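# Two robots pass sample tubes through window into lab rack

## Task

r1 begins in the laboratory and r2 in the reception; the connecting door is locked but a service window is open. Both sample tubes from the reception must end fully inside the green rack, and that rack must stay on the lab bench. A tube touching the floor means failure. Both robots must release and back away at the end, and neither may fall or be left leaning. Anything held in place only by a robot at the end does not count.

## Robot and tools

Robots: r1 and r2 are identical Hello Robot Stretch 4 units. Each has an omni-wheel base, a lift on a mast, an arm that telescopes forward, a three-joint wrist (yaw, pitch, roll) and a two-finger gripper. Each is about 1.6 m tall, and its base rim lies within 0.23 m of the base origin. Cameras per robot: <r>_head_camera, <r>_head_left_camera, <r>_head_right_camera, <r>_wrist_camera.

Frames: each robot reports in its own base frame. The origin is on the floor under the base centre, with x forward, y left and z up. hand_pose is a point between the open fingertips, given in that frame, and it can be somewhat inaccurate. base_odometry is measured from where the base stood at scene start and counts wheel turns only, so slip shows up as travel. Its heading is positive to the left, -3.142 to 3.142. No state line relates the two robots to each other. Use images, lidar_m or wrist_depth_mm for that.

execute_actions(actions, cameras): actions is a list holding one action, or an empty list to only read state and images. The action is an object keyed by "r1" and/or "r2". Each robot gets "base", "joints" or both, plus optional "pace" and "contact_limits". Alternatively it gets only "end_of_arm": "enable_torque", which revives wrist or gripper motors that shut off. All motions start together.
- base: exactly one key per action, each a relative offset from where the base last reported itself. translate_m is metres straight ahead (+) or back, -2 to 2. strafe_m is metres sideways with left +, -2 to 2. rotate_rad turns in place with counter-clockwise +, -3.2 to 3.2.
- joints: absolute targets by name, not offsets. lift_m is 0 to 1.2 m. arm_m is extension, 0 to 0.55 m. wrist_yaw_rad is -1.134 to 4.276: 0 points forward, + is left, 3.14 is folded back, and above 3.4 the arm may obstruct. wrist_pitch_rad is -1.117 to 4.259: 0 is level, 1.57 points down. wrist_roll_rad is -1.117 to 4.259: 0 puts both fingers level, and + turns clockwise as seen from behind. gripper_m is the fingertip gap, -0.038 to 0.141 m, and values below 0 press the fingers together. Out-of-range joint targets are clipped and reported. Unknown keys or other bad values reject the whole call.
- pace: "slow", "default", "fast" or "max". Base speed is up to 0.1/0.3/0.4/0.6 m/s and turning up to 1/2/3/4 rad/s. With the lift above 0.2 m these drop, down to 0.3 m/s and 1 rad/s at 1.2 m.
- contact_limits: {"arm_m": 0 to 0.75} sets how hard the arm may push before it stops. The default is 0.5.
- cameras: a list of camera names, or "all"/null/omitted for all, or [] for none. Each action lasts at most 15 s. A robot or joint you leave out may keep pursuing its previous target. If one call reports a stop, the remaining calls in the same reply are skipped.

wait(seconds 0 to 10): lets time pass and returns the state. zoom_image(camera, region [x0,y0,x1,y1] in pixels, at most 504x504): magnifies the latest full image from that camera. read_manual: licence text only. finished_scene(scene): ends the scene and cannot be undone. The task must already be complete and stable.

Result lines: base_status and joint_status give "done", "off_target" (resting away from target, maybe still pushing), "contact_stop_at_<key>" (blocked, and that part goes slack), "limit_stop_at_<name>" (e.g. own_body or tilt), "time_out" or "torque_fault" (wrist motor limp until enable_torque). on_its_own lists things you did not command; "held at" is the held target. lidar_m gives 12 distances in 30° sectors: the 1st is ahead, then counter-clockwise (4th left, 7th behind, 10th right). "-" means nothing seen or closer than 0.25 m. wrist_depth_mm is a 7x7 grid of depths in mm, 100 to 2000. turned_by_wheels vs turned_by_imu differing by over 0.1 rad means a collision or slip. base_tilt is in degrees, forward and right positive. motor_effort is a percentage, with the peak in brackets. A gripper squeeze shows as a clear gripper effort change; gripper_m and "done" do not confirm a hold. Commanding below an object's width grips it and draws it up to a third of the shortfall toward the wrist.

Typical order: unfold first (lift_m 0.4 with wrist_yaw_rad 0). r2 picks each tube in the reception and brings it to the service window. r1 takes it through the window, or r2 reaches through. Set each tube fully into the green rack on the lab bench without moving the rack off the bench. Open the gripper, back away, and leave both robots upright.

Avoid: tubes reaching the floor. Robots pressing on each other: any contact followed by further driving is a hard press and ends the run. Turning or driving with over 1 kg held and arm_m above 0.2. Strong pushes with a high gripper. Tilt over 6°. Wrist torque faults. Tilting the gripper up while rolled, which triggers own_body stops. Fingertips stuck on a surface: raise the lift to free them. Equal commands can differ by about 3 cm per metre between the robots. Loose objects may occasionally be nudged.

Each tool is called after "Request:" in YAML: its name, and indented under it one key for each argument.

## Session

Request:
execute_actions:
  actions: []
  cameras: ["r1_head_camera","r1_head_left_camera","r1_head_right_camera","r2_head_camera","r2_head_left_camera","r2_head_right_camera"]

Scene clock: 0.00 s.
r1.base_odometry: x=+0.000 y=+0.000 heading=+0.000 (m, m, rad; r1's odometry frame)
r1.turned_by_wheels: +0.000 (rad since the last result)
r1.turned_by_imu: +0.000 (rad since the last result)
r1.base_tilt: forward=-0.1 right=-0.4 (deg)
r1.lidar_m: 2.07 2.05 0.82 0.79 3.32 1.16 0.94 1.04 1.06 1.44 1.37 1.46
r1.base_status: not commanded
r1.joint_positions: lift_m=+0.229 arm_m=+0.002 wrist_yaw_rad=+3.209 wrist_pitch_rad=+0.000 wrist_roll_rad=+0.006 gripper_m=+0.057
r1.joint_status: not commanded
r1.motor_effort: lift_m=+19 arm_m=+0 wrist_yaw_rad=+1 wrist_pitch_rad=-8 wrist_roll_rad=-1 gripper_m=-2 wheel_0=-1 wheel_1=+0 wheel_2=+0 (%)
r1.hand_pose: x=-0.1209 y=+0.0678 z=+0.4069 quat_wxyz=(-0.034, +0.000, +0.003, +0.999) (m; r1's base frame)
r1.wrist_depth_mm: - 139 139 - - 1661 1808 / - 106 138 1182 1366 1618 1808 / - 110 138 1281 1430 1618 1863 / - 122 142 1308 1430 1618 1808 / 198 1078 1205 1308 1430 1576 1863 / 216 1098 205 1281 195 1499 1464 / 215 1042 1025 144 1042 917 1025
r2.base_odometry: x=+0.000 y=+0.000 heading=+0.000 (m, m, rad; r2's odometry frame)
r2.turned_by_wheels: +0.000 (rad since the last result)
r2.turned_by_imu: +0.000 (rad since the last result)
r2.base_tilt: forward=+0.9 right=-0.1 (deg)
r2.lidar_m: 1.22 1.19 1.19 0.94 0.95 0.95 1.36 1.51 0.95 1.30 2.93 1.54
r2.base_status: not commanded
r2.joint_positions: lift_m=+0.277 arm_m=+0.000 wrist_yaw_rad=+3.095 wrist_pitch_rad=+0.016 wrist_roll_rad=+0.005 gripper_m=+0.057
r2.joint_status: not commanded
r2.motor_effort: lift_m=+20 arm_m=-1 wrist_yaw_rad=+0 wrist_pitch_rad=-7 wrist_roll_rad=-1 gripper_m=-4 wheel_0=+0 wheel_1=+1 wheel_2=+0 (%)
r2.hand_pose: x=-0.1136 y=+0.1009 z=+0.4508 quat_wxyz=(+0.023, -0.008, +0.002, +1.000) (m; r2's base frame)
r2.wrist_depth_mm: - 138 - - - - 931 / - 136 - - 1921 1060 904 / - 124 181 - 1464 1160 917 / 106 138 229 - 1618 1182 917 / 137 - - - 1618 1182 917 / 1537 1808 209 1756 192 1160 931 / 1118 1118 1078 145 1138 1025 946
pictures: r1_head_camera, r1_head_left_camera, r1_head_right_camera, r2_head_camera, r2_head_left_camera, r2_head_right_camera
Images, in order (width x height): r1_head_camera 420x560, r1_head_left_camera 420x672, r1_head_right_camera 420x672, r2_head_camera 420x560, r2_head_left_camera 420x672, r2_head_right_camera 420x672.

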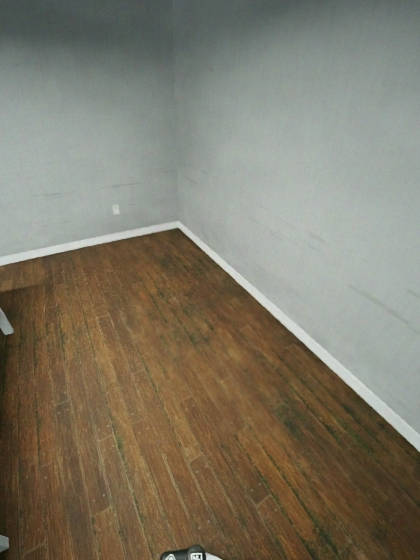

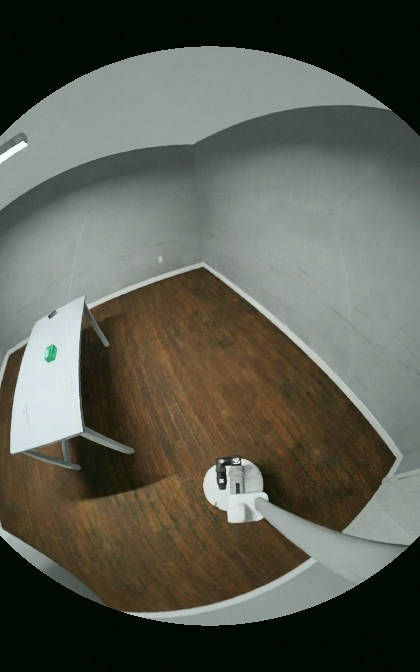

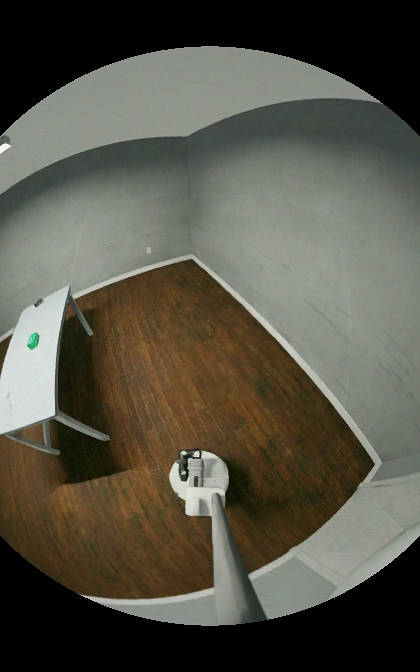

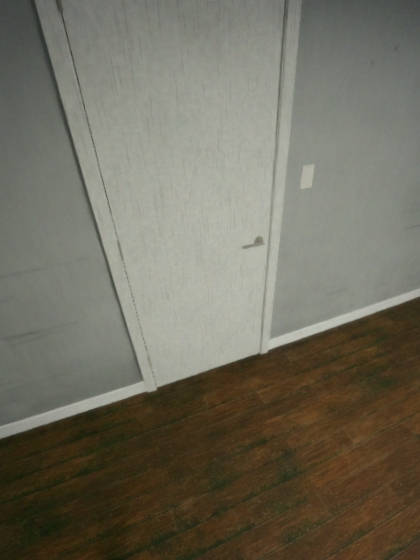

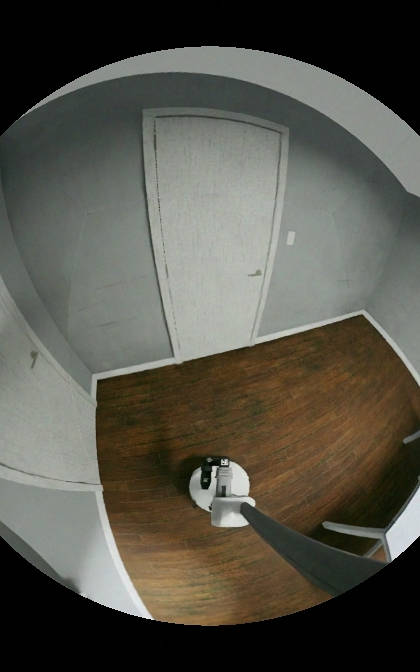

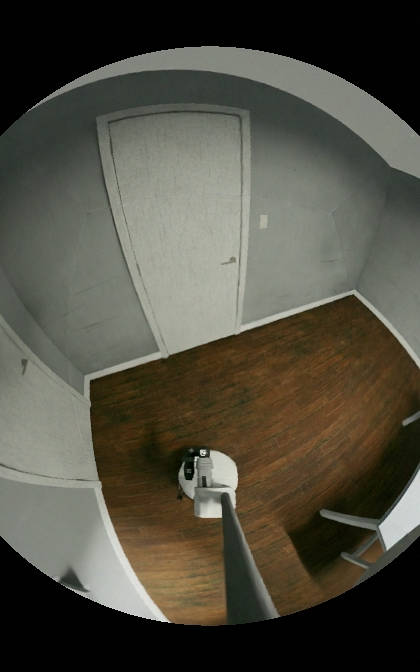

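Request:
execute_actions:
  actions:
    - {"r1":{"joints":{"lift_m":0.9,"wrist_yaw_rad":0},"base":{"rotate_rad":-2.7}},"r2":{"base":{"rotate_rad":-2.6},"joints":{"lift_m":0.9,"wrist_yaw_rad":0}}}
  cameras: ["r1_head_camera","r1_head_right_camera","r2_head_camera","r2_head_left_camera","r2_head_right_camera"]

Scene clock: 9.67 s.
r1.base_odometry: x=+0.000 y=+0.000 heading=-2.699 (m, m, rad; r1's odometry frame)
r1.turned_by_wheels: -2.699 (rad since the last result)
r1.turned_by_imu: -2.677 (rad since the last result)
r1.base_tilt: forward=-0.2 right=-0.3 (deg)
r1.lidar_m: 1.03 1.02 1.40 1.39 1.43 1.91 3.27 0.89 0.84 3.33 1.26 0.92
r1.base_status: done
r1.joint_positions: lift_m=+0.900 arm_m=+0.002 wrist_yaw_rad=+0.000 wrist_pitch_rad=+0.000 wrist_roll_rad=+0.006 gripper_m=+0.057
r1.joint_status: all done
r1.motor_effort: lift_m=+22(20) arm_m=+0(0) wrist_yaw_rad=+0(4) wrist_pitch_rad=-8(8) wrist_roll_rad=+0(1) gripper_m=-3(3) wheel_0=+5(7) wheel_1=+8(14) wheel_2=+3(9) (%)
r1.hand_pose: x=+0.4613 y=-0.0873 z=+1.0781 quat_wxyz=(+1.000, +0.003, +0.000, +0.000) (m; r1's base frame)
r1.wrist_depth_mm: 809 820 842 842 842 - - / 820 820 842 854 842 - - / 820 809 842 842 854 - - / 809 820 854 854 854 - - / 820 820 842 842 854 - - / 820 831 205 854 195 991 976 / 820 820 854 144 854 691 676
r2.base_odometry: x=+0.000 y=+0.000 heading=-2.600 (m, m, rad; r2's odometry frame)
r2.turned_by_wheels: -2.600 (rad since the last result)
r2.turned_by_imu: -2.572 (rad since the last result)
r2.base_tilt: forward=+0.8 right=+0.0 (deg)
r2.lidar_m: 1.47 0.96 1.35 2.85 1.48 1.24 1.22 1.16 0.94 0.97 0.94 1.37
r2.base_status: done
r2.joint_positions: lift_m=+0.900 arm_m=+0.000 wrist_yaw_rad=+0.000 wrist_pitch_rad=+0.016 wrist_roll_rad=+0.005 gripper_m=+0.057
r2.joint_status: all done
r2.motor_effort: lift_m=+24(28) arm_m=-1(1) wrist_yaw_rad=+0(8) wrist_pitch_rad=-4(5) wrist_roll_rad=-1(2) gripper_m=-3(5) wheel_0=+2(9) wheel_1=+1(12) wheel_2=+0(9) (%)
r2.hand_pose: x=+0.4589 y=-0.0874 z=+1.0732 quat_wxyz=(+1.000, +0.002, +0.008, +0.000) (m; r2's base frame)
r2.wrist_depth_mm: - - - - - - 1921 / - - - - - - 1983 / - - - - - - 1921 / - - - - - - - / - - - - - - - / 1229 1281 209 - 193 - - / 854 946 - 145 - - 1983
pictures: r1_head_camera, r1_head_right_camera, r2_head_camera, r2_head_left_camera, r2_head_right_camera
Images, in order (width x height): r1_head_camera 420x560, r1_head_right_camera 420x672, r2_head_camera 420x560, r2_head_left_camera 420x672, r2_head_right_camera 420x672.

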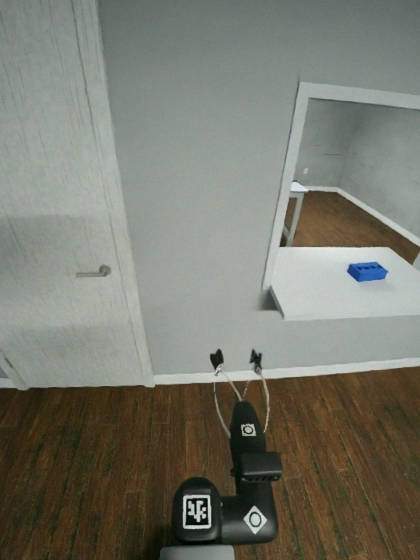

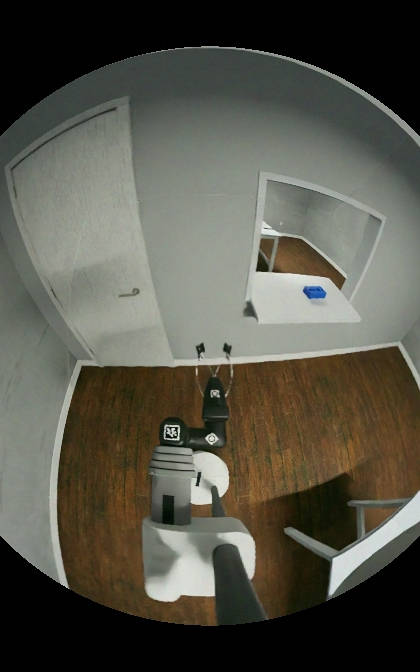

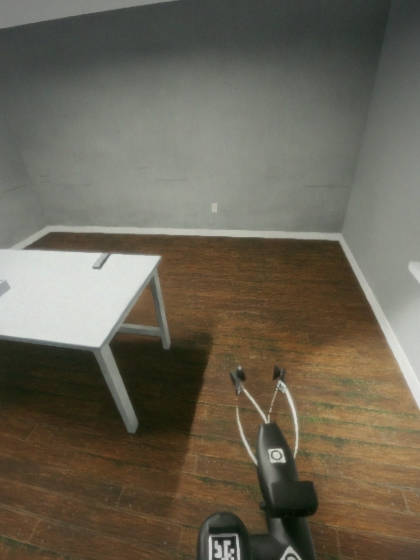

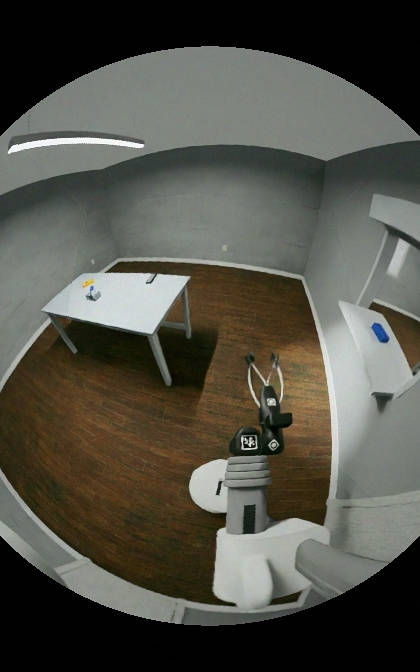

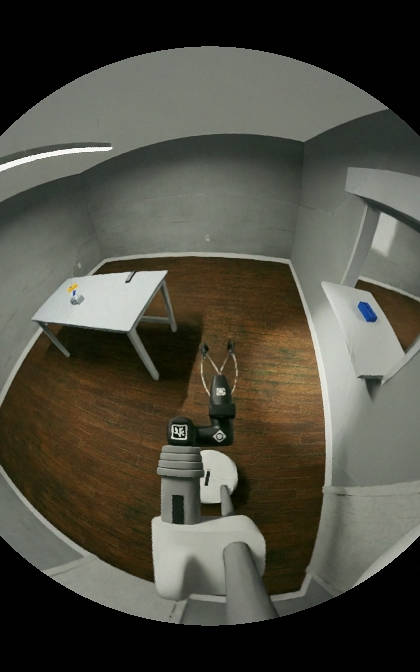

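Request:
execute_actions:
  actions:
    - {"r1":{"base":{"strafe_m":-0.75}},"r2":{"base":{"strafe_m":1.25},"joints":{"lift_m":0.69,"wrist_pitch_rad":0}}}
  cameras: []

Request:
execute_actions:
  actions:
    - {"r1":{"base":{"translate_m":0.1}},"r2":{"base":{"translate_m":0.33},"joints":{"gripper_m":0.06}}}
  cameras: ["r1_head_camera","r2_head_camera","r2_wrist_camera"]

Scene clock: 27.63 s.
r1.base_odometry: x=-0.321 y=+0.677 heading=-2.699 (m, m, rad; r1's odometry frame)
r1.turned_by_wheels: +0.000 (rad since the last result)
r1.turned_by_imu: -0.004 (rad since the last result)
r1.base_tilt: forward=+0.0 right=-0.5 (deg)
r1.lidar_m: 0.85 0.89 1.43 2.13 2.20 2.92 0.51 0.55 0.72 2.56 1.63 0.92
r1.base_status: done
r1.joint_positions: lift_m=+0.900 arm_m=+0.002 wrist_yaw_rad=+0.000 wrist_pitch_rad=+0.000 wrist_roll_rad=+0.006 gripper_m=+0.057
r1.joint_status: not commanded
r1.motor_effort: lift_m=+21(22) arm_m=+0(0) wrist_yaw_rad=+1(1) wrist_pitch_rad=-8(8) wrist_roll_rad=-2(1) gripper_m=-3(3) wheel_0=+1(10) wheel_1=-5(14) wheel_2=+0(3) (%)
r1.hand_pose: x=+0.4613 y=-0.0874 z=+1.0782 quat_wxyz=(+1.000, +0.003, +0.000, +0.000) (m; r1's base frame)
r1.wrist_depth_mm: 866 991 1182 1205 - 976 891 / 866 - - - - 976 878 / 866 - - - - 991 904 / 866 - - - - 1008 891 / 878 - - - - 1025 891 / 878 960 206 960 195 917 904 / 891 732 683 144 699 668 732
r2.base_odometry: x=+0.645 y=-1.071 heading=-2.600 (m, m, rad; r2's odometry frame)
r2.turned_by_wheels: +0.000 (rad since the last result)
r2.turned_by_imu: +0.000 (rad since the last result)
r2.base_tilt: forward=+0.8 right=-0.1 (deg)
r2.lidar_m: 0.95 1.09 2.07 2.07 1.21 0.99 0.98 1.08 1.82 2.14 2.22 0.96
r2.base_status: done
r2.joint_positions: lift_m=+0.690 arm_m=+0.000 wrist_yaw_rad=+0.000 wrist_pitch_rad=+0.003 wrist_roll_rad=+0.005 gripper_m=+0.057
r2.joint_status: all done
r2.motor_effort: lift_m=+16(21) arm_m=-1(1) wrist_yaw_rad=+0(1) wrist_pitch_rad=-6(8) wrist_roll_rad=+0(1) gripper_m=-2(2) wheel_0=-2(11) wheel_1=+2(12) wheel_2=+0(3) (%)
r2.hand_pose: x=+0.4590 y=-0.0874 z=+0.8678 quat_wxyz=(+1.000, +0.002, +0.001, +0.000) (m; r2's base frame)
r2.wrist_depth_mm: - - - - - - - / - - - - - - - / - - - - - - - / - - - - - - - / - 1308 1255 1060 1182 1118 1078 / 931 917 209 788 191 699 691 / - - 1921 145 - 1808 1921
pictures: none
No camera images: the call's "cameras" was empty. Leave "cameras" out to get every camera's image.

Scene clock: 30.20 s.
r1.base_odometry: x=-0.411 y=+0.635 heading=-2.698 (m, m, rad; r1's odometry frame)
r1.turned_by_wheels: +0.001 (rad since the last result)
r1.turned_by_imu: +0.000 (rad since the last result)
r1.base_tilt: forward=+0.0 right=-0.4 (deg)
r1.lidar_m: 0.74 0.80 1.33 2.14 2.20 2.91 0.59 0.61 0.85 2.57 1.48 0.81
r1.base_status: done
r1.joint_positions: lift_m=+0.900 arm_m=+0.002 wrist_yaw_rad=+0.000 wrist_pitch_rad=+0.000 wrist_roll_rad=+0.006 gripper_m=+0.057
r1.joint_status: not commanded
r1.motor_effort: lift_m=+21(21) arm_m=+0(0) wrist_yaw_rad=+0(0) wrist_pitch_rad=-8(8) wrist_roll_rad=+1(1) gripper_m=-3(3) wheel_0=+2(8) wheel_1=+7(10) wheel_2=+0(12) (%)
r1.hand_pose: x=+0.4613 y=-0.0874 z=+1.0782 quat_wxyz=(+1.000, +0.003, +0.000, +0.000) (m; r1's base frame)
r1.wrist_depth_mm: 759 - - - - 1078 788 / 759 - - - - - 788 / 768 - - - - - 788 / 778 - - - - - 788 / 768 - - - - - 798 / 768 1008 206 1042 196 917 798 / 778 732 683 144 699 621 707
r2.base_odometry: x=+0.362 y=-1.241 heading=-2.599 (m, m, rad; r2's odometry frame)
r2.turned_by_wheels: +0.001 (rad since the last result)
r2.turned_by_imu: -0.001 (rad since the last result)
r2.base_tilt: forward=+1.0 right=-0.1 (deg)
r2.lidar_m: 0.64 0.70 2.02 2.02 1.62 1.34 1.32 1.40 2.23 2.10 0.78 0.64
r2.base_status: done
r2.joint_positions: lift_m=+0.690 arm_m=+0.000 wrist_yaw_rad=+0.000 wrist_pitch_rad=+0.003 wrist_roll_rad=+0.005 gripper_m=+0.060
r2.joint_status: all done
r2.motor_effort: lift_m=+16(16) arm_m=-1(1) wrist_yaw_rad=+0(0) wrist_pitch_rad=-5(6) wrist_roll_rad=+2(0) gripper_m=-3(3) wheel_0=+4(8) wheel_1=+4(8) wheel_2=+1(11) (%)
r2.hand_pose: x=+0.4590 y=-0.0874 z=+0.8678 quat_wxyz=(+1.000, +0.002, +0.001, +0.000) (m; r2's base frame)
r2.wrist_depth_mm: - - - - - - - / - - - - - - - / - - - - - - - / - - - - - - - / - - - 854 - - - / 569 580 212 580 202 539 521 / 544 512 439 144 397 373 368
pictures: r1_head_camera, r2_head_camera, r2_wrist_camera
camera_calibration (this result's frames):
r2_wrist_camera: T_world_to_cam=[[0.00488577, -0.99986, -0.0160097, -0.0759932], [0.00784977, 0.0160478, -0.99984, 0.925574], [0.999957, 0.00475931, 0.00792707, -0.241221], [0, 0, 0, 1]] pos_world=[0.234317, -0.0896879, 0.926122]
Images, in order (width x height): r1_head_camera 420x560, r2_head_camera 420x560, r2_wrist_camera 616x392.

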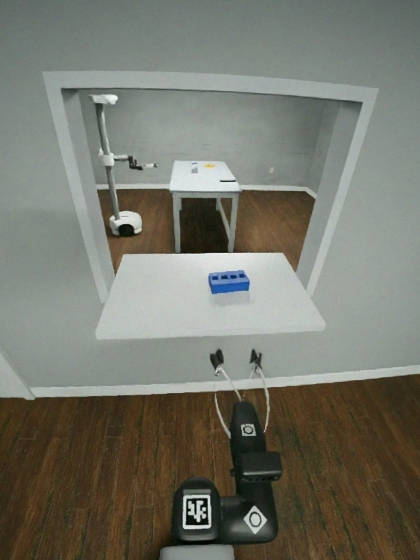

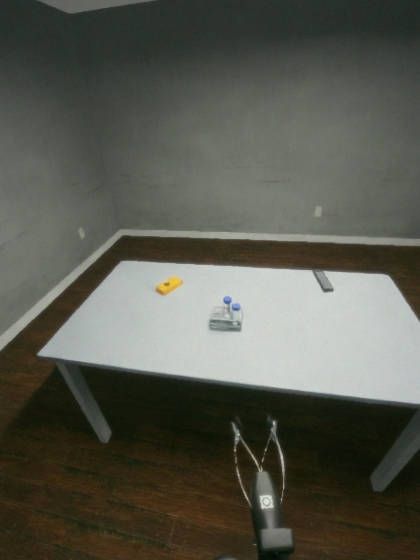

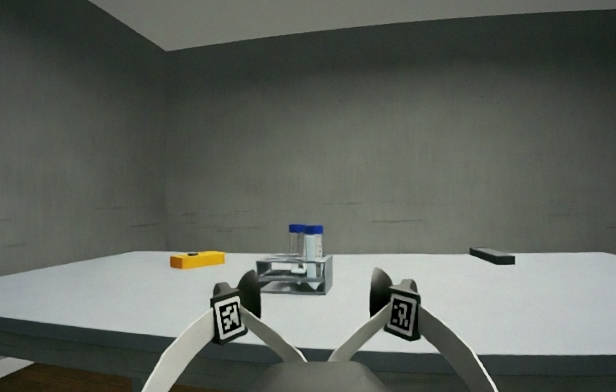

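Request:
execute_actions:
  actions:
    - {"r2":{"base":{"translate_m":0.13},"joints":{"arm_m":0.3}}}
  cameras: ["r2_wrist_camera"]

Scene clock: 35.77 s.
r1.base_odometry: x=-0.411 y=+0.635 heading=-2.698 (m, m, rad; r1's odometry frame)
r1.turned_by_wheels: +0.000 (rad since the last result)
r1.turned_by_imu: -0.001 (rad since the last result)
r1.base_tilt: forward=-0.1 right=-0.3 (deg)
r1.lidar_m: 0.75 0.78 1.35 2.14 2.20 2.91 0.60 0.63 0.87 2.59 1.45 0.80
r1.base_status: not commanded
r1.joint_positions: lift_m=+0.900 arm_m=+0.002 wrist_yaw_rad=+0.000 wrist_pitch_rad=+0.000 wrist_roll_rad=+0.006 gripper_m=+0.057
r1.joint_status: not commanded
r1.motor_effort: lift_m=+21(21) arm_m=+0(0) wrist_yaw_rad=+1(1) wrist_pitch_rad=-7(8) wrist_roll_rad=+0(1) gripper_m=+0(2) wheel_0=+3(2) wheel_1=+7(6) wheel_2=+0(0) (%)
r1.hand_pose: x=+0.4613 y=-0.0874 z=+1.0782 quat_wxyz=(+1.000, +0.003, +0.000, +0.000) (m; r1's base frame)
r1.wrist_depth_mm: 768 - - - - 1078 788 / 768 - - - - - 788 / 768 - - - - - 788 / 768 - - - - - 798 / 768 - - - - - 788 / 778 991 205 1042 195 917 798 / 778 741 683 144 699 615 699
r2.base_odometry: x=+0.251 y=-1.308 heading=-2.598 (m, m, rad; r2's odometry frame)
r2.turned_by_wheels: +0.001 (rad since the last result)
r2.turned_by_imu: -0.001 (rad since the last result)
r2.base_tilt: forward=+0.8 right=-0.1 (deg)
r2.lidar_m: 0.53 0.55 0.98 1.96 1.78 1.46 1.44 1.63 2.27 2.10 0.62 0.51
r2.base_status: done
r2.joint_positions: lift_m=+0.690 arm_m=+0.299 wrist_yaw_rad=+0.000 wrist_pitch_rad=+0.002 wrist_roll_rad=+0.005 gripper_m=+0.060
r2.joint_status: all done
r2.motor_effort: lift_m=+16(16) arm_m=+4(5) wrist_yaw_rad=-1(0) wrist_pitch_rad=-5(6) wrist_roll_rad=-2(0) gripper_m=-3(2) wheel_0=+4(8) wheel_1=+4(8) wheel_2=+0(11) (%)
r2.hand_pose: x=+0.7586 y=-0.0874 z=+0.8679 quat_wxyz=(+1.000, +0.002, +0.001, +0.000) (m; r2's base frame)
r2.wrist_depth_mm: - - - - - - - / - - - - - - - / - - - - - - - / - - - - - - - / - - - - - - - / 549 535 211 317 201 535 517 / 387 366 277 144 362 334 362
pictures: r2_wrist_camera
camera_calibration (this result's frames):
r2_wrist_camera: T_world_to_cam=[[0.00498843, -0.999859, -0.0160075, -0.0775072], [0.00826073, 0.0160484, -0.999837, 0.923026], [0.999953, 0.00485538, 0.00833962, -0.541183], [0, 0, 0, 1]] pos_world=[0.533919, -0.0896818, 0.926149]
Images, in order (width x height): r2_wrist_camera 616x392.

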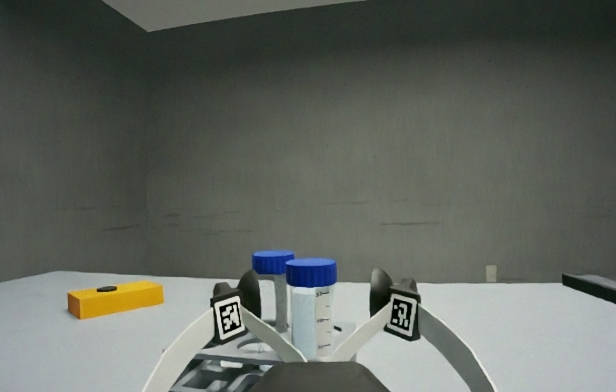

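Request:
execute_actions:
  actions:
    - {"r2":{"joints":{"arm_m":0.36},"pace":"slow"}}
  cameras: []

Request:
execute_actions:
  actions:
    - {"r2":{"joints":{"gripper_m":0.003}}}
  cameras: ["r2_wrist_camera"]

Request:
execute_actions:
  actions:
    - {"r2":{"joints":{"lift_m":0.8},"pace":"slow"}}
  cameras: ["r2_wrist_camera","r2_head_right_camera"]

Scene clock: 40.97 s.
r1.base_odometry: x=-0.411 y=+0.635 heading=-2.698 (m, m, rad; r1's odometry frame)
r1.turned_by_wheels: +0.000 (rad since the last result)
r1.turned_by_imu: -0.001 (rad since the last result)
r1.base_tilt: forward=-0.1 right=-0.4 (deg)
r1.lidar_m: 0.75 0.79 1.36 2.14 2.18 2.93 0.60 0.61 0.85 2.57 1.47 0.79
r1.base_status: not commanded
r1.joint_positions: lift_m=+0.900 arm_m=+0.002 wrist_yaw_rad=+0.000 wrist_pitch_rad=+0.000 wrist_roll_rad=+0.006 gripper_m=+0.057
r1.joint_status: not commanded
r1.motor_effort: lift_m=+21(21) arm_m=+0(0) wrist_yaw_rad=+0(1) wrist_pitch_rad=-9(8) wrist_roll_rad=+2(1) gripper_m=-3(2) wheel_0=+2(3) wheel_1=+7(7) wheel_2=+0(1) (%)
r1.hand_pose: x=+0.4613 y=-0.0874 z=+1.0782 quat_wxyz=(+1.000, +0.003, +0.000, +0.000) (m; r1's base frame)
r1.wrist_depth_mm: 759 - - - - 1078 788 / 768 - - - - - 788 / 768 - - - - - 788 / 768 - - - - - 798 / 768 - - - - - 788 / 778 1008 205 1042 195 917 798 / 768 741 683 144 699 615 699
r2.base_odometry: x=+0.251 y=-1.308 heading=-2.598 (m, m, rad; r2's odometry frame)
r2.turned_by_wheels: +0.000 (rad since the last result)
r2.turned_by_imu: -0.001 (rad since the last result)
r2.base_tilt: forward=+0.8 right=-0.1 (deg)
r2.lidar_m: 0.51 0.57 0.99 1.98 1.75 1.45 1.45 1.61 2.27 2.08 0.62 0.52
r2.base_status: not commanded
r2.joint_positions: lift_m=+0.690 arm_m=+0.359 wrist_yaw_rad=+0.000 wrist_pitch_rad=+0.002 wrist_roll_rad=+0.005 gripper_m=+0.060
r2.joint_status: all done
r2.motor_effort: lift_m=+16(16) arm_m=+5(6) wrist_yaw_rad=-1(1) wrist_pitch_rad=-6(4) wrist_roll_rad=-2(1) gripper_m=+0(4) wheel_0=+4(4) wheel_1=+5(4) wheel_2=+0(0) (%)
r2.hand_pose: x=+0.8185 y=-0.0874 z=+0.8679 quat_wxyz=(+1.000, +0.002, +0.001, +0.000) (m; r2's base frame)
r2.wrist_depth_mm: - - - - - - - / - - - - - - - / - - - - - - - / - - - - - - - / - - - - - - - / 484 517 211 193 202 539 512 / 382 364 233 144 359 336 359
pictures: none
No camera images: the call's "cameras" was empty. Leave "cameras" out to get every camera's image.

Scene clock: 42.33 s.
r1.base_odometry: x=-0.411 y=+0.635 heading=-2.698 (m, m, rad; r1's odometry frame)
r1.turned_by_wheels: +0.000 (rad since the last result)
r1.turned_by_imu: +0.000 (rad since the last result)
r1.base_tilt: forward=-0.2 right=-0.3 (deg)
r1.lidar_m: 0.76 0.80 1.35 2.13 2.19 2.91 0.59 0.61 0.84 2.58 1.47 0.82
r1.base_status: not commanded
r1.joint_positions: lift_m=+0.900 arm_m=+0.002 wrist_yaw_rad=+0.000 wrist_pitch_rad=+0.000 wrist_roll_rad=+0.006 gripper_m=+0.057
r1.joint_status: not commanded
r1.motor_effort: lift_m=+21(21) arm_m=+0(0) wrist_yaw_rad=+1(0) wrist_pitch_rad=-8(8) wrist_roll_rad=+1(3) gripper_m=-3(2) wheel_0=+2(2) wheel_1=+7(7) wheel_2=+1(0) (%)
r1.hand_pose: x=+0.4613 y=-0.0874 z=+1.0782 quat_wxyz=(+1.000, +0.003, +0.000, +0.000) (m; r1's base frame)
r1.wrist_depth_mm: 768 - - - - 1078 788 / 768 - - - - - 788 / 768 - - - - - 788 / 768 - - - - - 788 / 778 - - - - - 798 / 778 1008 205 1042 195 917 788 / 768 741 683 144 691 615 707
r2.base_odometry: x=+0.251 y=-1.308 heading=-2.598 (m, m, rad; r2's odometry frame)
r2.turned_by_wheels: +0.000 (rad since the last result)
r2.turned_by_imu: +0.000 (rad since the last result)
r2.base_tilt: forward=+1.0 right=-0.2 (deg)
r2.lidar_m: 0.52 0.57 0.99 1.98 1.77 1.45 1.45 1.60 2.26 2.09 0.63 0.50
r2.base_status: not commanded
r2.joint_positions: lift_m=+0.690 arm_m=+0.359 wrist_yaw_rad=+0.000 wrist_pitch_rad=+0.003 wrist_roll_rad=+0.005 gripper_m=+0.003
r2.joint_status: all done
r2.motor_effort: lift_m=+16(16) arm_m=+5(5) wrist_yaw_rad=+0(1) wrist_pitch_rad=-4(7) wrist_roll_rad=-1(0) gripper_m=-14(12) wheel_0=+4(4) wheel_1=+5(4) wheel_2=+0(0) (%)
r2.hand_pose: x=+0.8186 y=-0.0874 z=+0.8678 quat_wxyz=(+1.000, +0.002, +0.001, +0.000) (m; r2's base frame)
r2.wrist_depth_mm: - - - - - - - / - - - - - - - / - - - - - - - / - - - - - - - / - - - - - - - / 480 512 469 183 188 530 512 / 382 362 227 181 334 320 359
pictures: r2_wrist_camera
camera_calibration (this result's frames):
r2_wrist_camera: T_world_to_cam=[[0.00496798, -0.99986, -0.0160089, -0.0777944], [0.00798994, 0.0160483, -0.999839, 0.922676], [0.999956, 0.00483927, 0.00806855, -0.600919], [0, 0, 0, 1]] pos_world=[0.593906, -0.0896828, 0.926131]
Images, in order (width x height): r2_wrist_camera 616x392.

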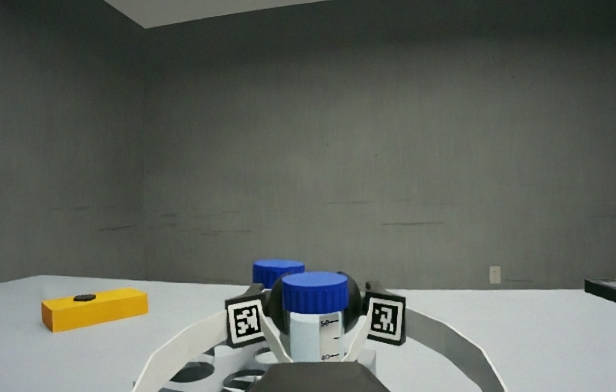

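Scene clock: 44.10 s.
r1.base_odometry: x=-0.411 y=+0.635 heading=-2.698 (m, m, rad; r1's odometry frame)
r1.turned_by_wheels: +0.000 (rad since the last result)
r1.turned_by_imu: +0.000 (rad since the last result)
r1.base_tilt: forward=-0.1 right=-0.2 (deg)
r1.lidar_m: 0.73 0.78 1.36 2.13 2.20 2.94 0.59 0.62 0.85 2.58 1.50 0.81
r1.base_status: not commanded
r1.joint_positions: lift_m=+0.900 arm_m=+0.002 wrist_yaw_rad=+0.000 wrist_pitch_rad=+0.000 wrist_roll_rad=+0.006 gripper_m=+0.057
r1.joint_status: not commanded
r1.motor_effort: lift_m=+21(21) arm_m=+0(0) wrist_yaw_rad=+0(1) wrist_pitch_rad=-8(8) wrist_roll_rad=+1(1) gripper_m=-3(3) wheel_0=+2(2) wheel_1=+6(7) wheel_2=+0(1) (%)
r1.hand_pose: x=+0.4613 y=-0.0874 z=+1.0782 quat_wxyz=(+1.000, +0.003, +0.000, +0.000) (m; r1's base frame)
r1.wrist_depth_mm: 759 - - - - 1098 788 / 768 - - - - - 788 / 768 - - - - - 788 / 778 - - - - - 788 / 768 - - - - - 798 / 768 991 205 1042 195 904 798 / 778 732 683 144 699 615 699
r2.base_odometry: x=+0.251 y=-1.308 heading=-2.598 (m, m, rad; r2's odometry frame)
r2.turned_by_wheels: +0.000 (rad since the last result)
r2.turned_by_imu: +0.000 (rad since the last result)
r2.base_tilt: forward=+0.8 right=-0.1 (deg)
r2.lidar_m: 0.51 0.59 0.98 1.99 1.77 1.46 1.44 1.60 2.28 2.11 0.64 0.49
r2.base_status: not commanded
r2.joint_positions: lift_m=+0.800 arm_m=+0.359 wrist_yaw_rad=+0.000 wrist_pitch_rad=+0.003 wrist_roll_rad=+0.005 gripper_m=+0.003
r2.joint_status: all done
r2.motor_effort: lift_m=+25(26) arm_m=+5(5) wrist_yaw_rad=+0(1) wrist_pitch_rad=-7(6) wrist_roll_rad=-1(3) gripper_m=-12(14) wheel_0=+4(4) wheel_1=+4(5) wheel_2=+0(0) (%)
r2.hand_pose: x=+0.8186 y=-0.0874 z=+0.9770 quat_wxyz=(+1.000, +0.002, +0.001, +0.000) (m; r2's base frame)
r2.wrist_depth_mm: - - - - - - - / - - - - - - - / - - - - - - - / - - - - - - - / - - - - - - - / - - - 183 188 - - / 647 544 574 181 597 535 609
pictures: r2_head_right_camera, r2_wrist_camera
camera_calibration (this result's frames):
r2_wrist_camera: T_world_to_cam=[[0.00496481, -0.99986, -0.0160096, -0.0760429], [0.00780554, 0.016048, -0.999841, 1.03202], [0.999957, 0.00483906, 0.00788412, -0.601622], [0, 0, 0, 1]] pos_world=[0.593919, -0.0896828, 1.03538]
Images, in order (width x height): r2_head_right_camera 420x672, r2_wrist_camera 616x392.

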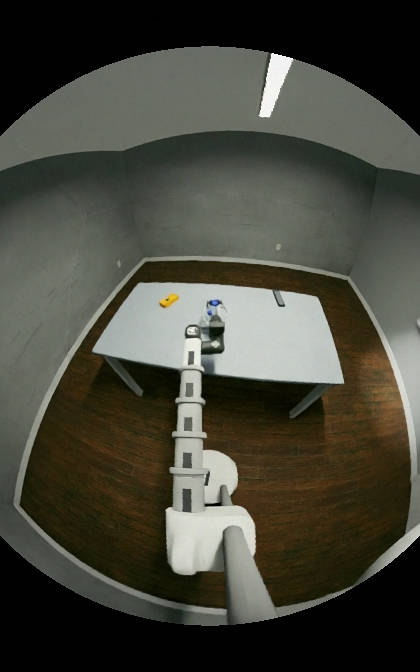

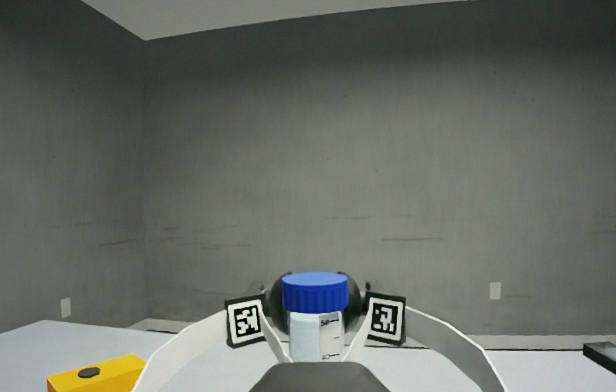

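Request:
execute_actions:
  actions:
    - {"r2":{"joints":{"lift_m":0.95,"arm_m":0.002},"base":{"strafe_m":-1.45}}}
  cameras: []

Request:
execute_actions:
  actions:
    - {"r2":{"base":{"rotate_rad":-1.571},"pace":"slow"}}
  cameras: []

Request:
execute_actions:
  actions:
    - {"r2":{"base":{"strafe_m":0.46}}}
  cameras: ["r2_head_camera","r1_head_camera"]

Scene clock: 58.70 s.
r1.base_odometry: x=-0.411 y=+0.635 heading=-2.698 (m, m, rad; r1's odometry frame)
r1.turned_by_wheels: +0.000 (rad since the last result)
r1.turned_by_imu: -0.002 (rad since the last result)
r1.base_tilt: forward=-0.2 right=-0.3 (deg)
r1.lidar_m: 0.75 0.79 1.34 2.15 2.19 2.90 0.60 0.62 0.85 2.56 1.49 0.80
r1.base_status: not commanded
r1.joint_positions: lift_m=+0.900 arm_m=+0.002 wrist_yaw_rad=+0.000 wrist_pitch_rad=+0.000 wrist_roll_rad=+0.006 gripper_m=+0.057
r1.joint_status: not commanded
r1.motor_effort: lift_m=+21(21) arm_m=+0(0) wrist_yaw_rad=+0(0) wrist_pitch_rad=-8(7) wrist_roll_rad=+0(1) gripper_m=-3(1) wheel_0=+2(3) wheel_1=+7(7) wheel_2=+0(0) (%)
r1.hand_pose: x=+0.4613 y=-0.0874 z=+1.0782 quat_wxyz=(+1.000, +0.003, +0.000, +0.000) (m; r1's base frame)
r1.wrist_depth_mm: 759 - - - - 1078 778 / 759 - - - - - 778 / 768 - - - - - 788 / 768 - - - - - 788 / 768 - - - - - 798 / 778 1008 205 1042 195 917 798 / 768 741 683 144 699 621 699
r2.base_odometry: x=-0.498 y=-0.067 heading=-2.599 (m, m, rad; r2's odometry frame)
r2.turned_by_wheels: +0.000 (rad since the last result)
r2.turned_by_imu: -0.003 (rad since the last result)
r2.base_tilt: forward=+0.7 right=-0.1 (deg)
r2.lidar_m: 2.99 0.90 0.75 3.41 2.11 1.70 1.70 1.00 0.86 0.63 0.72 1.58
r2.base_status: done
r2.joint_positions: lift_m=+0.950 arm_m=+0.003 wrist_yaw_rad=+0.000 wrist_pitch_rad=+0.003 wrist_roll_rad=+0.005 gripper_m=+0.003
r2.joint_status: all done
r2.motor_effort: lift_m=+25(26) arm_m=-5(7) wrist_yaw_rad=+0(1) wrist_pitch_rad=-8(8) wrist_roll_rad=+1(0) gripper_m=-12(13) wheel_0=+2(12) wheel_1=-3(12) wheel_2=+0(0) (%)
r2.hand_pose: x=+0.4622 y=-0.0875 z=+1.1269 quat_wxyz=(+1.000, +0.002, +0.002, +0.000) (m; r2's base frame)
r2.wrist_depth_mm: - - - - - - 1756 / - - - - - - 1708 / - - - - - - 1756 / - - - - - - 1808 / - - - - - - 1808 / - - - 183 189 - 1756 / - - - 181 - - 1756
pictures: none
No camera images: the call's "cameras" was empty. Leave "cameras" out to get every camera's image.

Scene clock: 61.57 s.
r1.base_odometry: x=-0.411 y=+0.635 heading=-2.698 (m, m, rad; r1's odometry frame)
r1.turned_by_wheels: +0.000 (rad since the last result)
r1.turned_by_imu: -0.001 (rad since the last result)
r1.base_tilt: forward=-0.1 right=-0.4 (deg)
r1.lidar_m: 0.75 0.79 1.36 2.10 2.23 2.92 0.60 0.61 0.85 2.56 1.48 0.78
r1.base_status: not commanded
r1.joint_positions: lift_m=+0.900 arm_m=+0.002 wrist_yaw_rad=+0.000 wrist_pitch_rad=+0.000 wrist_roll_rad=+0.006 gripper_m=+0.057
r1.joint_status: not commanded
r1.motor_effort: lift_m=+21(21) arm_m=+0(0) wrist_yaw_rad=+0(1) wrist_pitch_rad=-8(7) wrist_roll_rad=-1(2) gripper_m=-3(2) wheel_0=+2(2) wheel_1=+7(7) wheel_2=+0(0) (%)
r1.hand_pose: x=+0.4613 y=-0.0874 z=+1.0782 quat_wxyz=(+1.000, +0.003, +0.000, +0.000) (m; r1's base frame)
r1.wrist_depth_mm: 759 - - - - 1078 778 / 768 - - - - - 788 / 768 - - - - - 788 / 768 - - - - - 788 / 768 - - - - - 798 / 778 1008 206 1042 195 904 788 / 778 750 683 144 691 621 699
r2.base_odometry: x=-0.498 y=-0.067 heading=+2.115 (m, m, rad; r2's odometry frame)
r2.turned_by_wheels: -1.570 (rad since the last result)
r2.turned_by_imu: -1.553 (rad since the last result)
r2.base_tilt: forward=+0.7 right=-0.1 (deg)
r2.lidar_m: 0.64 0.72 1.57 3.00 0.89 0.79 3.42 2.11 1.72 1.70 1.02 0.86
r2.base_status: done
r2.joint_positions: lift_m=+0.950 arm_m=+0.003 wrist_yaw_rad=+0.000 wrist_pitch_rad=+0.003 wrist_roll_rad=+0.005 gripper_m=+0.003
r2.joint_status: not commanded
r2.motor_effort: lift_m=+25(25) arm_m=-4(5) wrist_yaw_rad=+0(0) wrist_pitch_rad=-6(8) wrist_roll_rad=+1(0) gripper_m=-14(10) wheel_0=+4(8) wheel_1=+5(8) wheel_2=+4(6) (%)
r2.hand_pose: x=+0.4622 y=-0.0874 z=+1.1269 quat_wxyz=(+1.000, +0.002, +0.002, +0.000) (m; r2's base frame)
r2.wrist_depth_mm: 809 820 - - 621 597 574 / - - - - 621 597 564 / - - - 1808 615 603 569 / - - - 1863 627 591 569 / - - - 1921 615 585 564 / - - 1060 183 188 591 564 / 809 768 759 181 609 580 564
pictures: none
No camera images: the call's "cameras" was empty. Leave "cameras" out to get every camera's image.

Scene clock: 64.43 s.
r1.base_odometry: x=-0.411 y=+0.635 heading=-2.698 (m, m, rad; r1's odometry frame)
r1.turned_by_wheels: +0.000 (rad since the last result)
r1.turned_by_imu: -0.001 (rad since the last result)
r1.base_tilt: forward=+0.0 right=-0.4 (deg)
r1.lidar_m: 0.75 0.78 1.34 2.12 2.22 2.92 0.59 0.63 0.82 2.57 1.49 0.79
r1.base_status: not commanded
r1.joint_positions: lift_m=+0.900 arm_m=+0.002 wrist_yaw_rad=+0.000 wrist_pitch_rad=+0.000 wrist_roll_rad=+0.006 gripper_m=+0.057
r1.joint_status: not commanded
r1.motor_effort: lift_m=+21(21) arm_m=+0(1) wrist_yaw_rad=+0(0) wrist_pitch_rad=-8(7) wrist_roll_rad=+0(2) gripper_m=-2(4) wheel_0=+3(3) wheel_1=+7(7) wheel_2=+0(1) (%)
r1.hand_pose: x=+0.4613 y=-0.0874 z=+1.0782 quat_wxyz=(+1.000, +0.003, +0.000, +0.000) (m; r1's base frame)
r1.wrist_depth_mm: 768 - - - - 1098 778 / 768 - - - - - 788 / 768 - - - - - 798 / 768 - - - - - 788 / 778 - - - - - 788 / 778 1008 205 1042 195 904 798 / 778 741 683 144 699 615 707
r2.base_odometry: x=-0.892 y=-0.305 heading=+2.115 (m, m, rad; r2's odometry frame)
r2.turned_by_wheels: +0.000 (rad since the last result)
r2.turned_by_imu: +0.000 (rad since the last result)
r2.base_tilt: forward=+0.8 right=-0.1 (deg)
r2.lidar_m: 0.73 0.84 1.74 2.53 0.76 0.62 0.63 2.64 2.17 2.15 1.17 0.72
r2.base_status: done
r2.joint_positions: lift_m=+0.950 arm_m=+0.003 wrist_yaw_rad=+0.000 wrist_pitch_rad=+0.003 wrist_roll_rad=+0.005 gripper_m=+0.003
r2.joint_status: not commanded
r2.motor_effort: lift_m=+24(25) arm_m=-5(5) wrist_yaw_rad=+0(0) wrist_pitch_rad=-7(8) wrist_roll_rad=+0(1) gripper_m=-12(14) wheel_0=-1(10) wheel_1=+2(12) wheel_2=+0(3) (%)
r2.hand_pose: x=+0.4622 y=-0.0874 z=+1.1270 quat_wxyz=(+1.000, +0.002, +0.002, +0.000) (m; r2's base frame)
r2.wrist_depth_mm: 878 831 842 854 - - 741 / 878 866 - - - - 723 / 854 866 - - - - 750 / 866 842 - - - - - / 878 854 - - - - - / 878 854 - 183 188 - - / 878 820 768 181 798 723 715
pictures: r1_head_camera, r2_head_camera
Images, in order (width x height): r1_head_camera 420x560, r2_head_camera 420x560.

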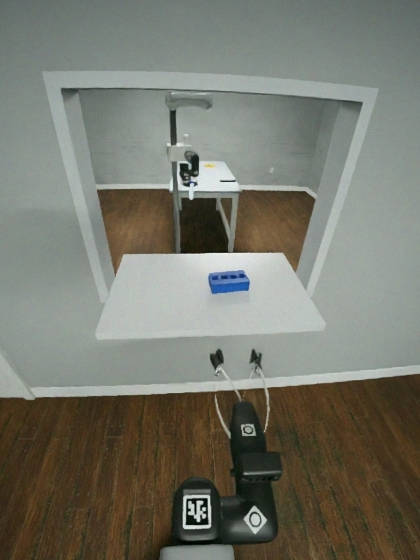

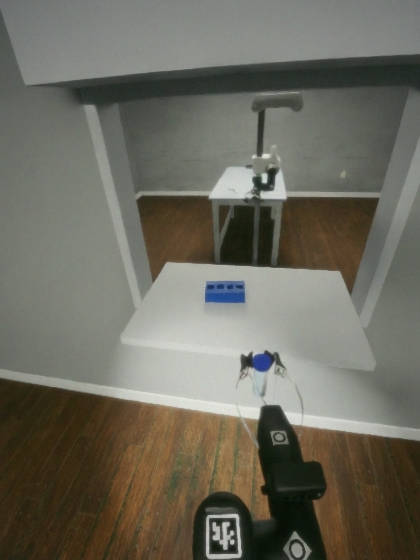

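Request:
execute_actions:
  actions:
    - {"r2":{"base":{"rotate_rad":-0.15},"pace":"slow"}}
  cameras: []

Request:
execute_actions:
  actions:
    - {"r2":{"base":{"strafe_m":0.18}}}
  cameras: []

Request:
execute_actions:
  actions:
    - {"r2":{"base":{"translate_m":0.2},"joints":{"arm_m":0.27,"lift_m":0.89},"pace":"slow"}}
  cameras: ["r1_head_camera","r1_wrist_camera"]

Request:
zoom_image:
  camera: "r1_head_camera"
  region: [170,210,290,310]

Scene clock: 70.47 s.
r1.base_odometry: x=-0.411 y=+0.635 heading=-2.698 (m, m, rad; r1's odometry frame)
r1.turned_by_wheels: +0.000 (rad since the last result)
r1.turned_by_imu: -0.001 (rad since the last result)
r1.base_tilt: forward=-0.2 right=-0.3 (deg)
r1.lidar_m: 0.74 0.79 1.36 2.12 2.22 2.96 0.61 0.62 0.85 2.58 1.48 0.81
r1.base_status: not commanded
r1.joint_positions: lift_m=+0.900 arm_m=+0.002 wrist_yaw_rad=+0.000 wrist_pitch_rad=+0.000 wrist_roll_rad=+0.006 gripper_m=+0.057
r1.joint_status: not commanded
r1.motor_effort: lift_m=+21(21) arm_m=+0(1) wrist_yaw_rad=+0(1) wrist_pitch_rad=-7(8) wrist_roll_rad=+0(2) gripper_m=-3(4) wheel_0=+2(2) wheel_1=+7(7) wheel_2=+0(0) (%)
r1.hand_pose: x=+0.4613 y=-0.0874 z=+1.0782 quat_wxyz=(+1.000, +0.003, +0.000, +0.000) (m; r1's base frame)
r1.wrist_depth_mm: 768 - - - - 1078 778 / 768 - - - - - 788 / 768 - - - - - 788 / 768 - - - - - 788 / 778 - - - - - 798 / 778 1008 206 1042 195 904 788 / 778 732 683 144 699 615 699
r2.base_odometry: x=-0.892 y=-0.305 heading=+1.966 (m, m, rad; r2's odometry frame)
r2.turned_by_wheels: -0.149 (rad since the last result)
r2.turned_by_imu: -0.148 (rad since the last result)
r2.base_tilt: forward=+0.9 right=-0.2 (deg)
r2.lidar_m: 0.72 0.78 1.42 2.52 2.69 0.66 0.62 2.98 2.21 2.15 1.29 0.77
r2.base_status: done
r2.joint_positions: lift_m=+0.950 arm_m=+0.003 wrist_yaw_rad=+0.000 wrist_pitch_rad=+0.003 wrist_roll_rad=+0.005 gripper_m=+0.003
r2.joint_status: not commanded
r2.motor_effort: lift_m=+24(24) arm_m=-5(5) wrist_yaw_rad=-1(0) wrist_pitch_rad=-7(9) wrist_roll_rad=+2(1) gripper_m=-13(16) wheel_0=+4(6) wheel_1=+4(7) wheel_2=+4(8) (%)
r2.hand_pose: x=+0.4622 y=-0.0874 z=+1.1270 quat_wxyz=(+1.000, +0.002, +0.002, +0.000) (m; r2's base frame)
r2.wrist_depth_mm: 788 820 854 - - 715 707 / 788 - - - - 723 715 / 788 - - - - 732 699 / 788 - - - - 750 707 / 778 - - - - 750 707 / 768 - 1060 182 188 750 699 / 768 831 778 181 798 691 699
pictures: none
No camera images: the call's "cameras" was empty. Leave "cameras" out to get every camera's image.

Scene clock: 72.33 s.
r1.base_odometry: x=-0.411 y=+0.635 heading=-2.698 (m, m, rad; r1's odometry frame)
r1.turned_by_wheels: +0.000 (rad since the last result)
r1.turned_by_imu: +0.000 (rad since the last result)
r1.base_tilt: forward=-0.1 right=-0.4 (deg)
r1.lidar_m: 0.74 0.78 1.34 2.14 2.20 2.94 0.60 0.61 0.87 2.57 1.49 0.81
r1.base_status: not commanded
r1.joint_positions: lift_m=+0.900 arm_m=+0.002 wrist_yaw_rad=+0.000 wrist_pitch_rad=+0.000 wrist_roll_rad=+0.006 gripper_m=+0.057
r1.joint_status: not commanded
r1.motor_effort: lift_m=+21(21) arm_m=+0(0) wrist_yaw_rad=+1(0) wrist_pitch_rad=-8(7) wrist_roll_rad=-1(0) gripper_m=-4(3) wheel_0=+2(2) wheel_1=+7(7) wheel_2=+0(0) (%)
r1.hand_pose: x=+0.4613 y=-0.0874 z=+1.0782 quat_wxyz=(+1.000, +0.003, +0.000, +0.000) (m; r1's base frame)
r1.wrist_depth_mm: 759 - - - - 1098 788 / 768 - - - - - 788 / 768 - - - - - 788 / 768 - - - - - 788 / 778 - - - - - 798 / 778 1008 205 1060 195 917 798 / 768 732 683 144 699 615 707
r2.base_odometry: x=-1.058 y=-0.374 heading=+1.966 (m, m, rad; r2's odometry frame)
r2.turned_by_wheels: +0.000 (rad since the last result)
r2.turned_by_imu: +0.000 (rad since the last result)
r2.base_tilt: forward=+0.8 right=-0.3 (deg)
r2.lidar_m: 0.73 0.79 1.44 2.36 2.50 0.64 0.62 0.65 2.38 2.33 1.34 0.77
r2.base_status: done
r2.joint_positions: lift_m=+0.950 arm_m=+0.003 wrist_yaw_rad=+0.000 wrist_pitch_rad=+0.003 wrist_roll_rad=+0.005 gripper_m=+0.003
r2.joint_status: not commanded
r2.motor_effort: lift_m=+24(24) arm_m=-5(5) wrist_yaw_rad=+0(0) wrist_pitch_rad=-7(8) wrist_roll_rad=-1(2) gripper_m=-15(10) wheel_0=-2(11) wheel_1=+2(12) wheel_2=+1(3) (%)
r2.hand_pose: x=+0.4622 y=-0.0874 z=+1.1270 quat_wxyz=(+1.000, +0.002, +0.002, +0.000) (m; r2's base frame)
r2.wrist_depth_mm: 788 778 854 - - - 768 / 788 768 - - - - 768 / 788 778 - - - - 759 / 768 788 - - - - 778 / 778 778 - - - - 768 / 778 778 - 183 189 - 798 / 778 759 759 181 798 707 750
pictures: none
No camera images: the call's "cameras" was empty. Leave "cameras" out to get every camera's image.

Scene clock: 76.30 s.
r1.base_odometry: x=-0.411 y=+0.635 heading=-2.698 (m, m, rad; r1's odometry frame)
r1.turned_by_wheels: +0.000 (rad since the last result)
r1.turned_by_imu: -0.001 (rad since the last result)
r1.base_tilt: forward=-0.1 right=-0.3 (deg)
r1.lidar_m: 0.75 0.78 1.35 2.13 2.22 2.94 0.59 0.62 0.87 2.58 1.48 0.79
r1.base_status: not commanded
r1.joint_positions: lift_m=+0.900 arm_m=+0.002 wrist_yaw_rad=+0.000 wrist_pitch_rad=+0.000 wrist_roll_rad=+0.006 gripper_m=+0.057
r1.joint_status: not commanded
r1.motor_effort: lift_m=+21(21) arm_m=+0(0) wrist_yaw_rad=+0(1) wrist_pitch_rad=-8(8) wrist_roll_rad=+0(1) gripper_m=-3(1) wheel_0=+2(2) wheel_1=+6(7) wheel_2=+0(0) (%)
r1.hand_pose: x=+0.4613 y=-0.0874 z=+1.0782 quat_wxyz=(+1.000, +0.003, +0.000, +0.000) (m; r1's base frame)
r1.wrist_depth_mm: 768 - - - - 1098 788 / 768 - - - - - 788 / 778 - - - - - 788 / 768 - - 1756 - - 788 / 768 - - - - - 798 / 768 1008 206 1042 195 917 798 / 778 741 683 144 699 615 699
r2.base_odometry: x=-1.135 y=-0.190 heading=+1.966 (m, m, rad; r2's odometry frame)
r2.turned_by_wheels: +0.000 (rad since the last result)
r2.turned_by_imu: -0.001 (rad since the last result)
r2.base_tilt: forward=+0.7 right=+0.0 (deg)
r2.lidar_m: 0.54 0.58 1.16 2.34 2.50 0.84 0.81 0.85 2.41 2.35 0.76 0.58
r2.base_status: done
r2.joint_positions: lift_m=+0.890 arm_m=+0.269 wrist_yaw_rad=+0.000 wrist_pitch_rad=+0.003 wrist_roll_rad=+0.005 gripper_m=+0.003
r2.joint_status: all done
r2.motor_effort: lift_m=+16(22) arm_m=+5(5) wrist_yaw_rad=-1(1) wrist_pitch_rad=-7(8) wrist_roll_rad=-2(0) gripper_m=-14(13) wheel_0=+3(6) wheel_1=+6(7) wheel_2=-2(8) (%)
r2.hand_pose: x=+0.7285 y=-0.0874 z=+1.0677 quat_wxyz=(+1.000, +0.002, +0.002, +0.000) (m; r2's base frame)
r2.wrist_depth_mm: - - - - - - - / - - - - - - - / - - - - - - - / - - - - - - - / - - - - - - - / - - - 183 189 - - / - - - 181 - 603 -
pictures: r1_head_camera, r1_wrist_camera
camera_calibration (this result's frames):
r1_wrist_camera: T_world_to_cam=[[0.0153815, -0.99873, -0.0479775, -0.0345826], [-0.0108371, 0.0478138, -0.998797, 1.14215], [0.999823, 0.0158829, -0.0100879, -0.225645], [0, 0, 0, 1]] pos_world=[0.238514, -0.0855655, 1.13684]
Images, in order (width x height): r1_head_camera 420x560, r1_wrist_camera 616x392.

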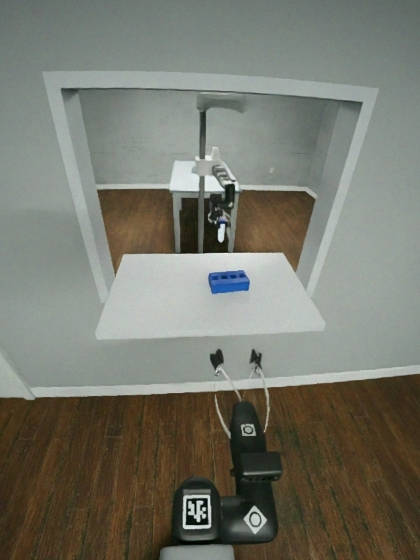

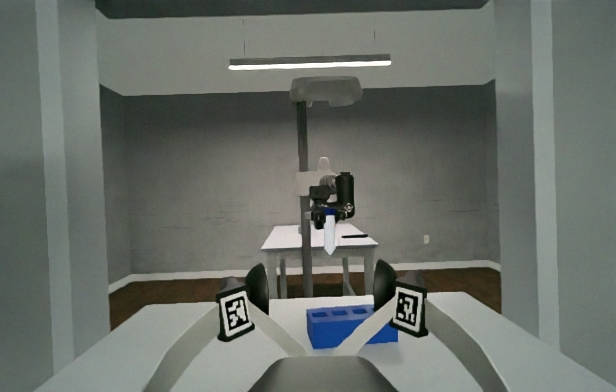

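Region (170, 210, 290, 310) of r1_head_camera's 420x560 image, scaled by 4.200, with more detail than that image has.

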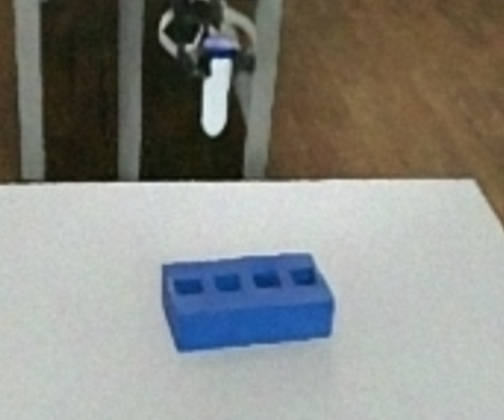

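Request:
execute_actions:
  actions:
    - {"r2":{"base":{"translate_m":0.1},"joints":{"arm_m":0.42},"pace":"slow"}}
  cameras: ["r1_head_camera"]

Request:
zoom_image:
  camera: "r1_head_camera"
  region: [180,230,280,310]

Scene clock: 82.00 s.
r1.base_odometry: x=-0.411 y=+0.635 heading=-2.698 (m, m, rad; r1's odometry frame)
r1.turned_by_wheels: +0.000 (rad since the last result)
r1.turned_by_imu: -0.001 (rad since the last result)
r1.base_tilt: forward=+0.0 right=-0.3 (deg)
r1.lidar_m: 0.75 0.80 1.35 2.14 2.21 2.94 0.60 0.62 0.86 2.59 1.48 0.80
r1.base_status: not commanded
r1.joint_positions: lift_m=+0.900 arm_m=+0.002 wrist_yaw_rad=+0.000 wrist_pitch_rad=+0.000 wrist_roll_rad=+0.006 gripper_m=+0.057
r1.joint_status: not commanded
r1.motor_effort: lift_m=+21(21) arm_m=+0(0) wrist_yaw_rad=+0(0) wrist_pitch_rad=-8(8) wrist_roll_rad=+1(0) gripper_m=-2(5) wheel_0=+3(2) wheel_1=+7(7) wheel_2=+0(1) (%)
r1.hand_pose: x=+0.4613 y=-0.0874 z=+1.0782 quat_wxyz=(+1.000, +0.003, +0.000, +0.000) (m; r1's base frame)
r1.wrist_depth_mm: 768 - - - - 1098 788 / 768 - - - - - 788 / 768 - - - - - 788 / 768 - - 1618 - - 788 / 778 - - - - - 798 / 778 991 206 1042 195 904 809 / 778 741 683 144 699 621 707
r2.base_odometry: x=-1.173 y=-0.098 heading=+1.967 (m, m, rad; r2's odometry frame)
r2.turned_by_wheels: +0.001 (rad since the last result)
r2.turned_by_imu: -0.001 (rad since the last result)
r2.base_tilt: forward=+0.9 right=-0.1 (deg)
r2.lidar_m: 0.44 0.47 1.00 2.35 2.49 0.93 0.92 0.98 2.41 2.18 0.63 0.47
r2.base_status: done
r2.joint_positions: lift_m=+0.890 arm_m=+0.419 wrist_yaw_rad=+0.000 wrist_pitch_rad=+0.003 wrist_roll_rad=+0.005 gripper_m=+0.003
r2.joint_status: all done
r2.motor_effort: lift_m=+15(16) arm_m=+5(4) wrist_yaw_rad=+0(0) wrist_pitch_rad=-8(8) wrist_roll_rad=+1(1) gripper_m=-15(14) wheel_0=+4(7) wheel_1=+5(6) wheel_2=-2(9) (%)
r2.hand_pose: x=+0.8785 y=-0.0874 z=+1.0677 quat_wxyz=(+1.000, +0.002, +0.002, +0.000) (m; r2's base frame)
r2.wrist_depth_mm: - - - - - - - / - - - - 1281 - - / - - - - - - - / - - - - 1182 - - / - - - - - - - / - - - 183 187 - - / - - - 181 - - -
pictures: r1_head_camera
Images, in order (width x height): r1_head_camera 420x560.

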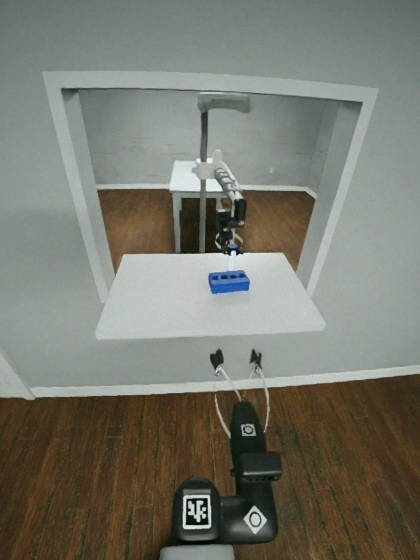

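Region (180, 230, 280, 310) of r1_head_camera's 420x560 image, scaled by 5.040, with more detail than that image has; it fills the top 403 rows of this view, and the rest is white.

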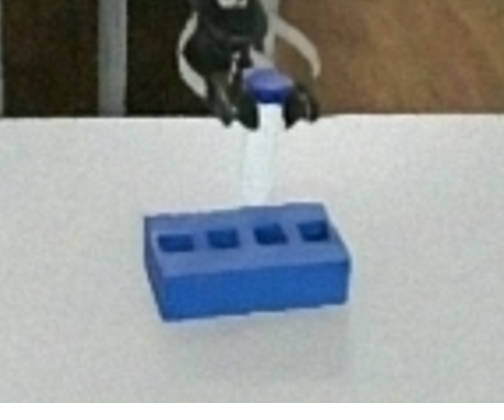

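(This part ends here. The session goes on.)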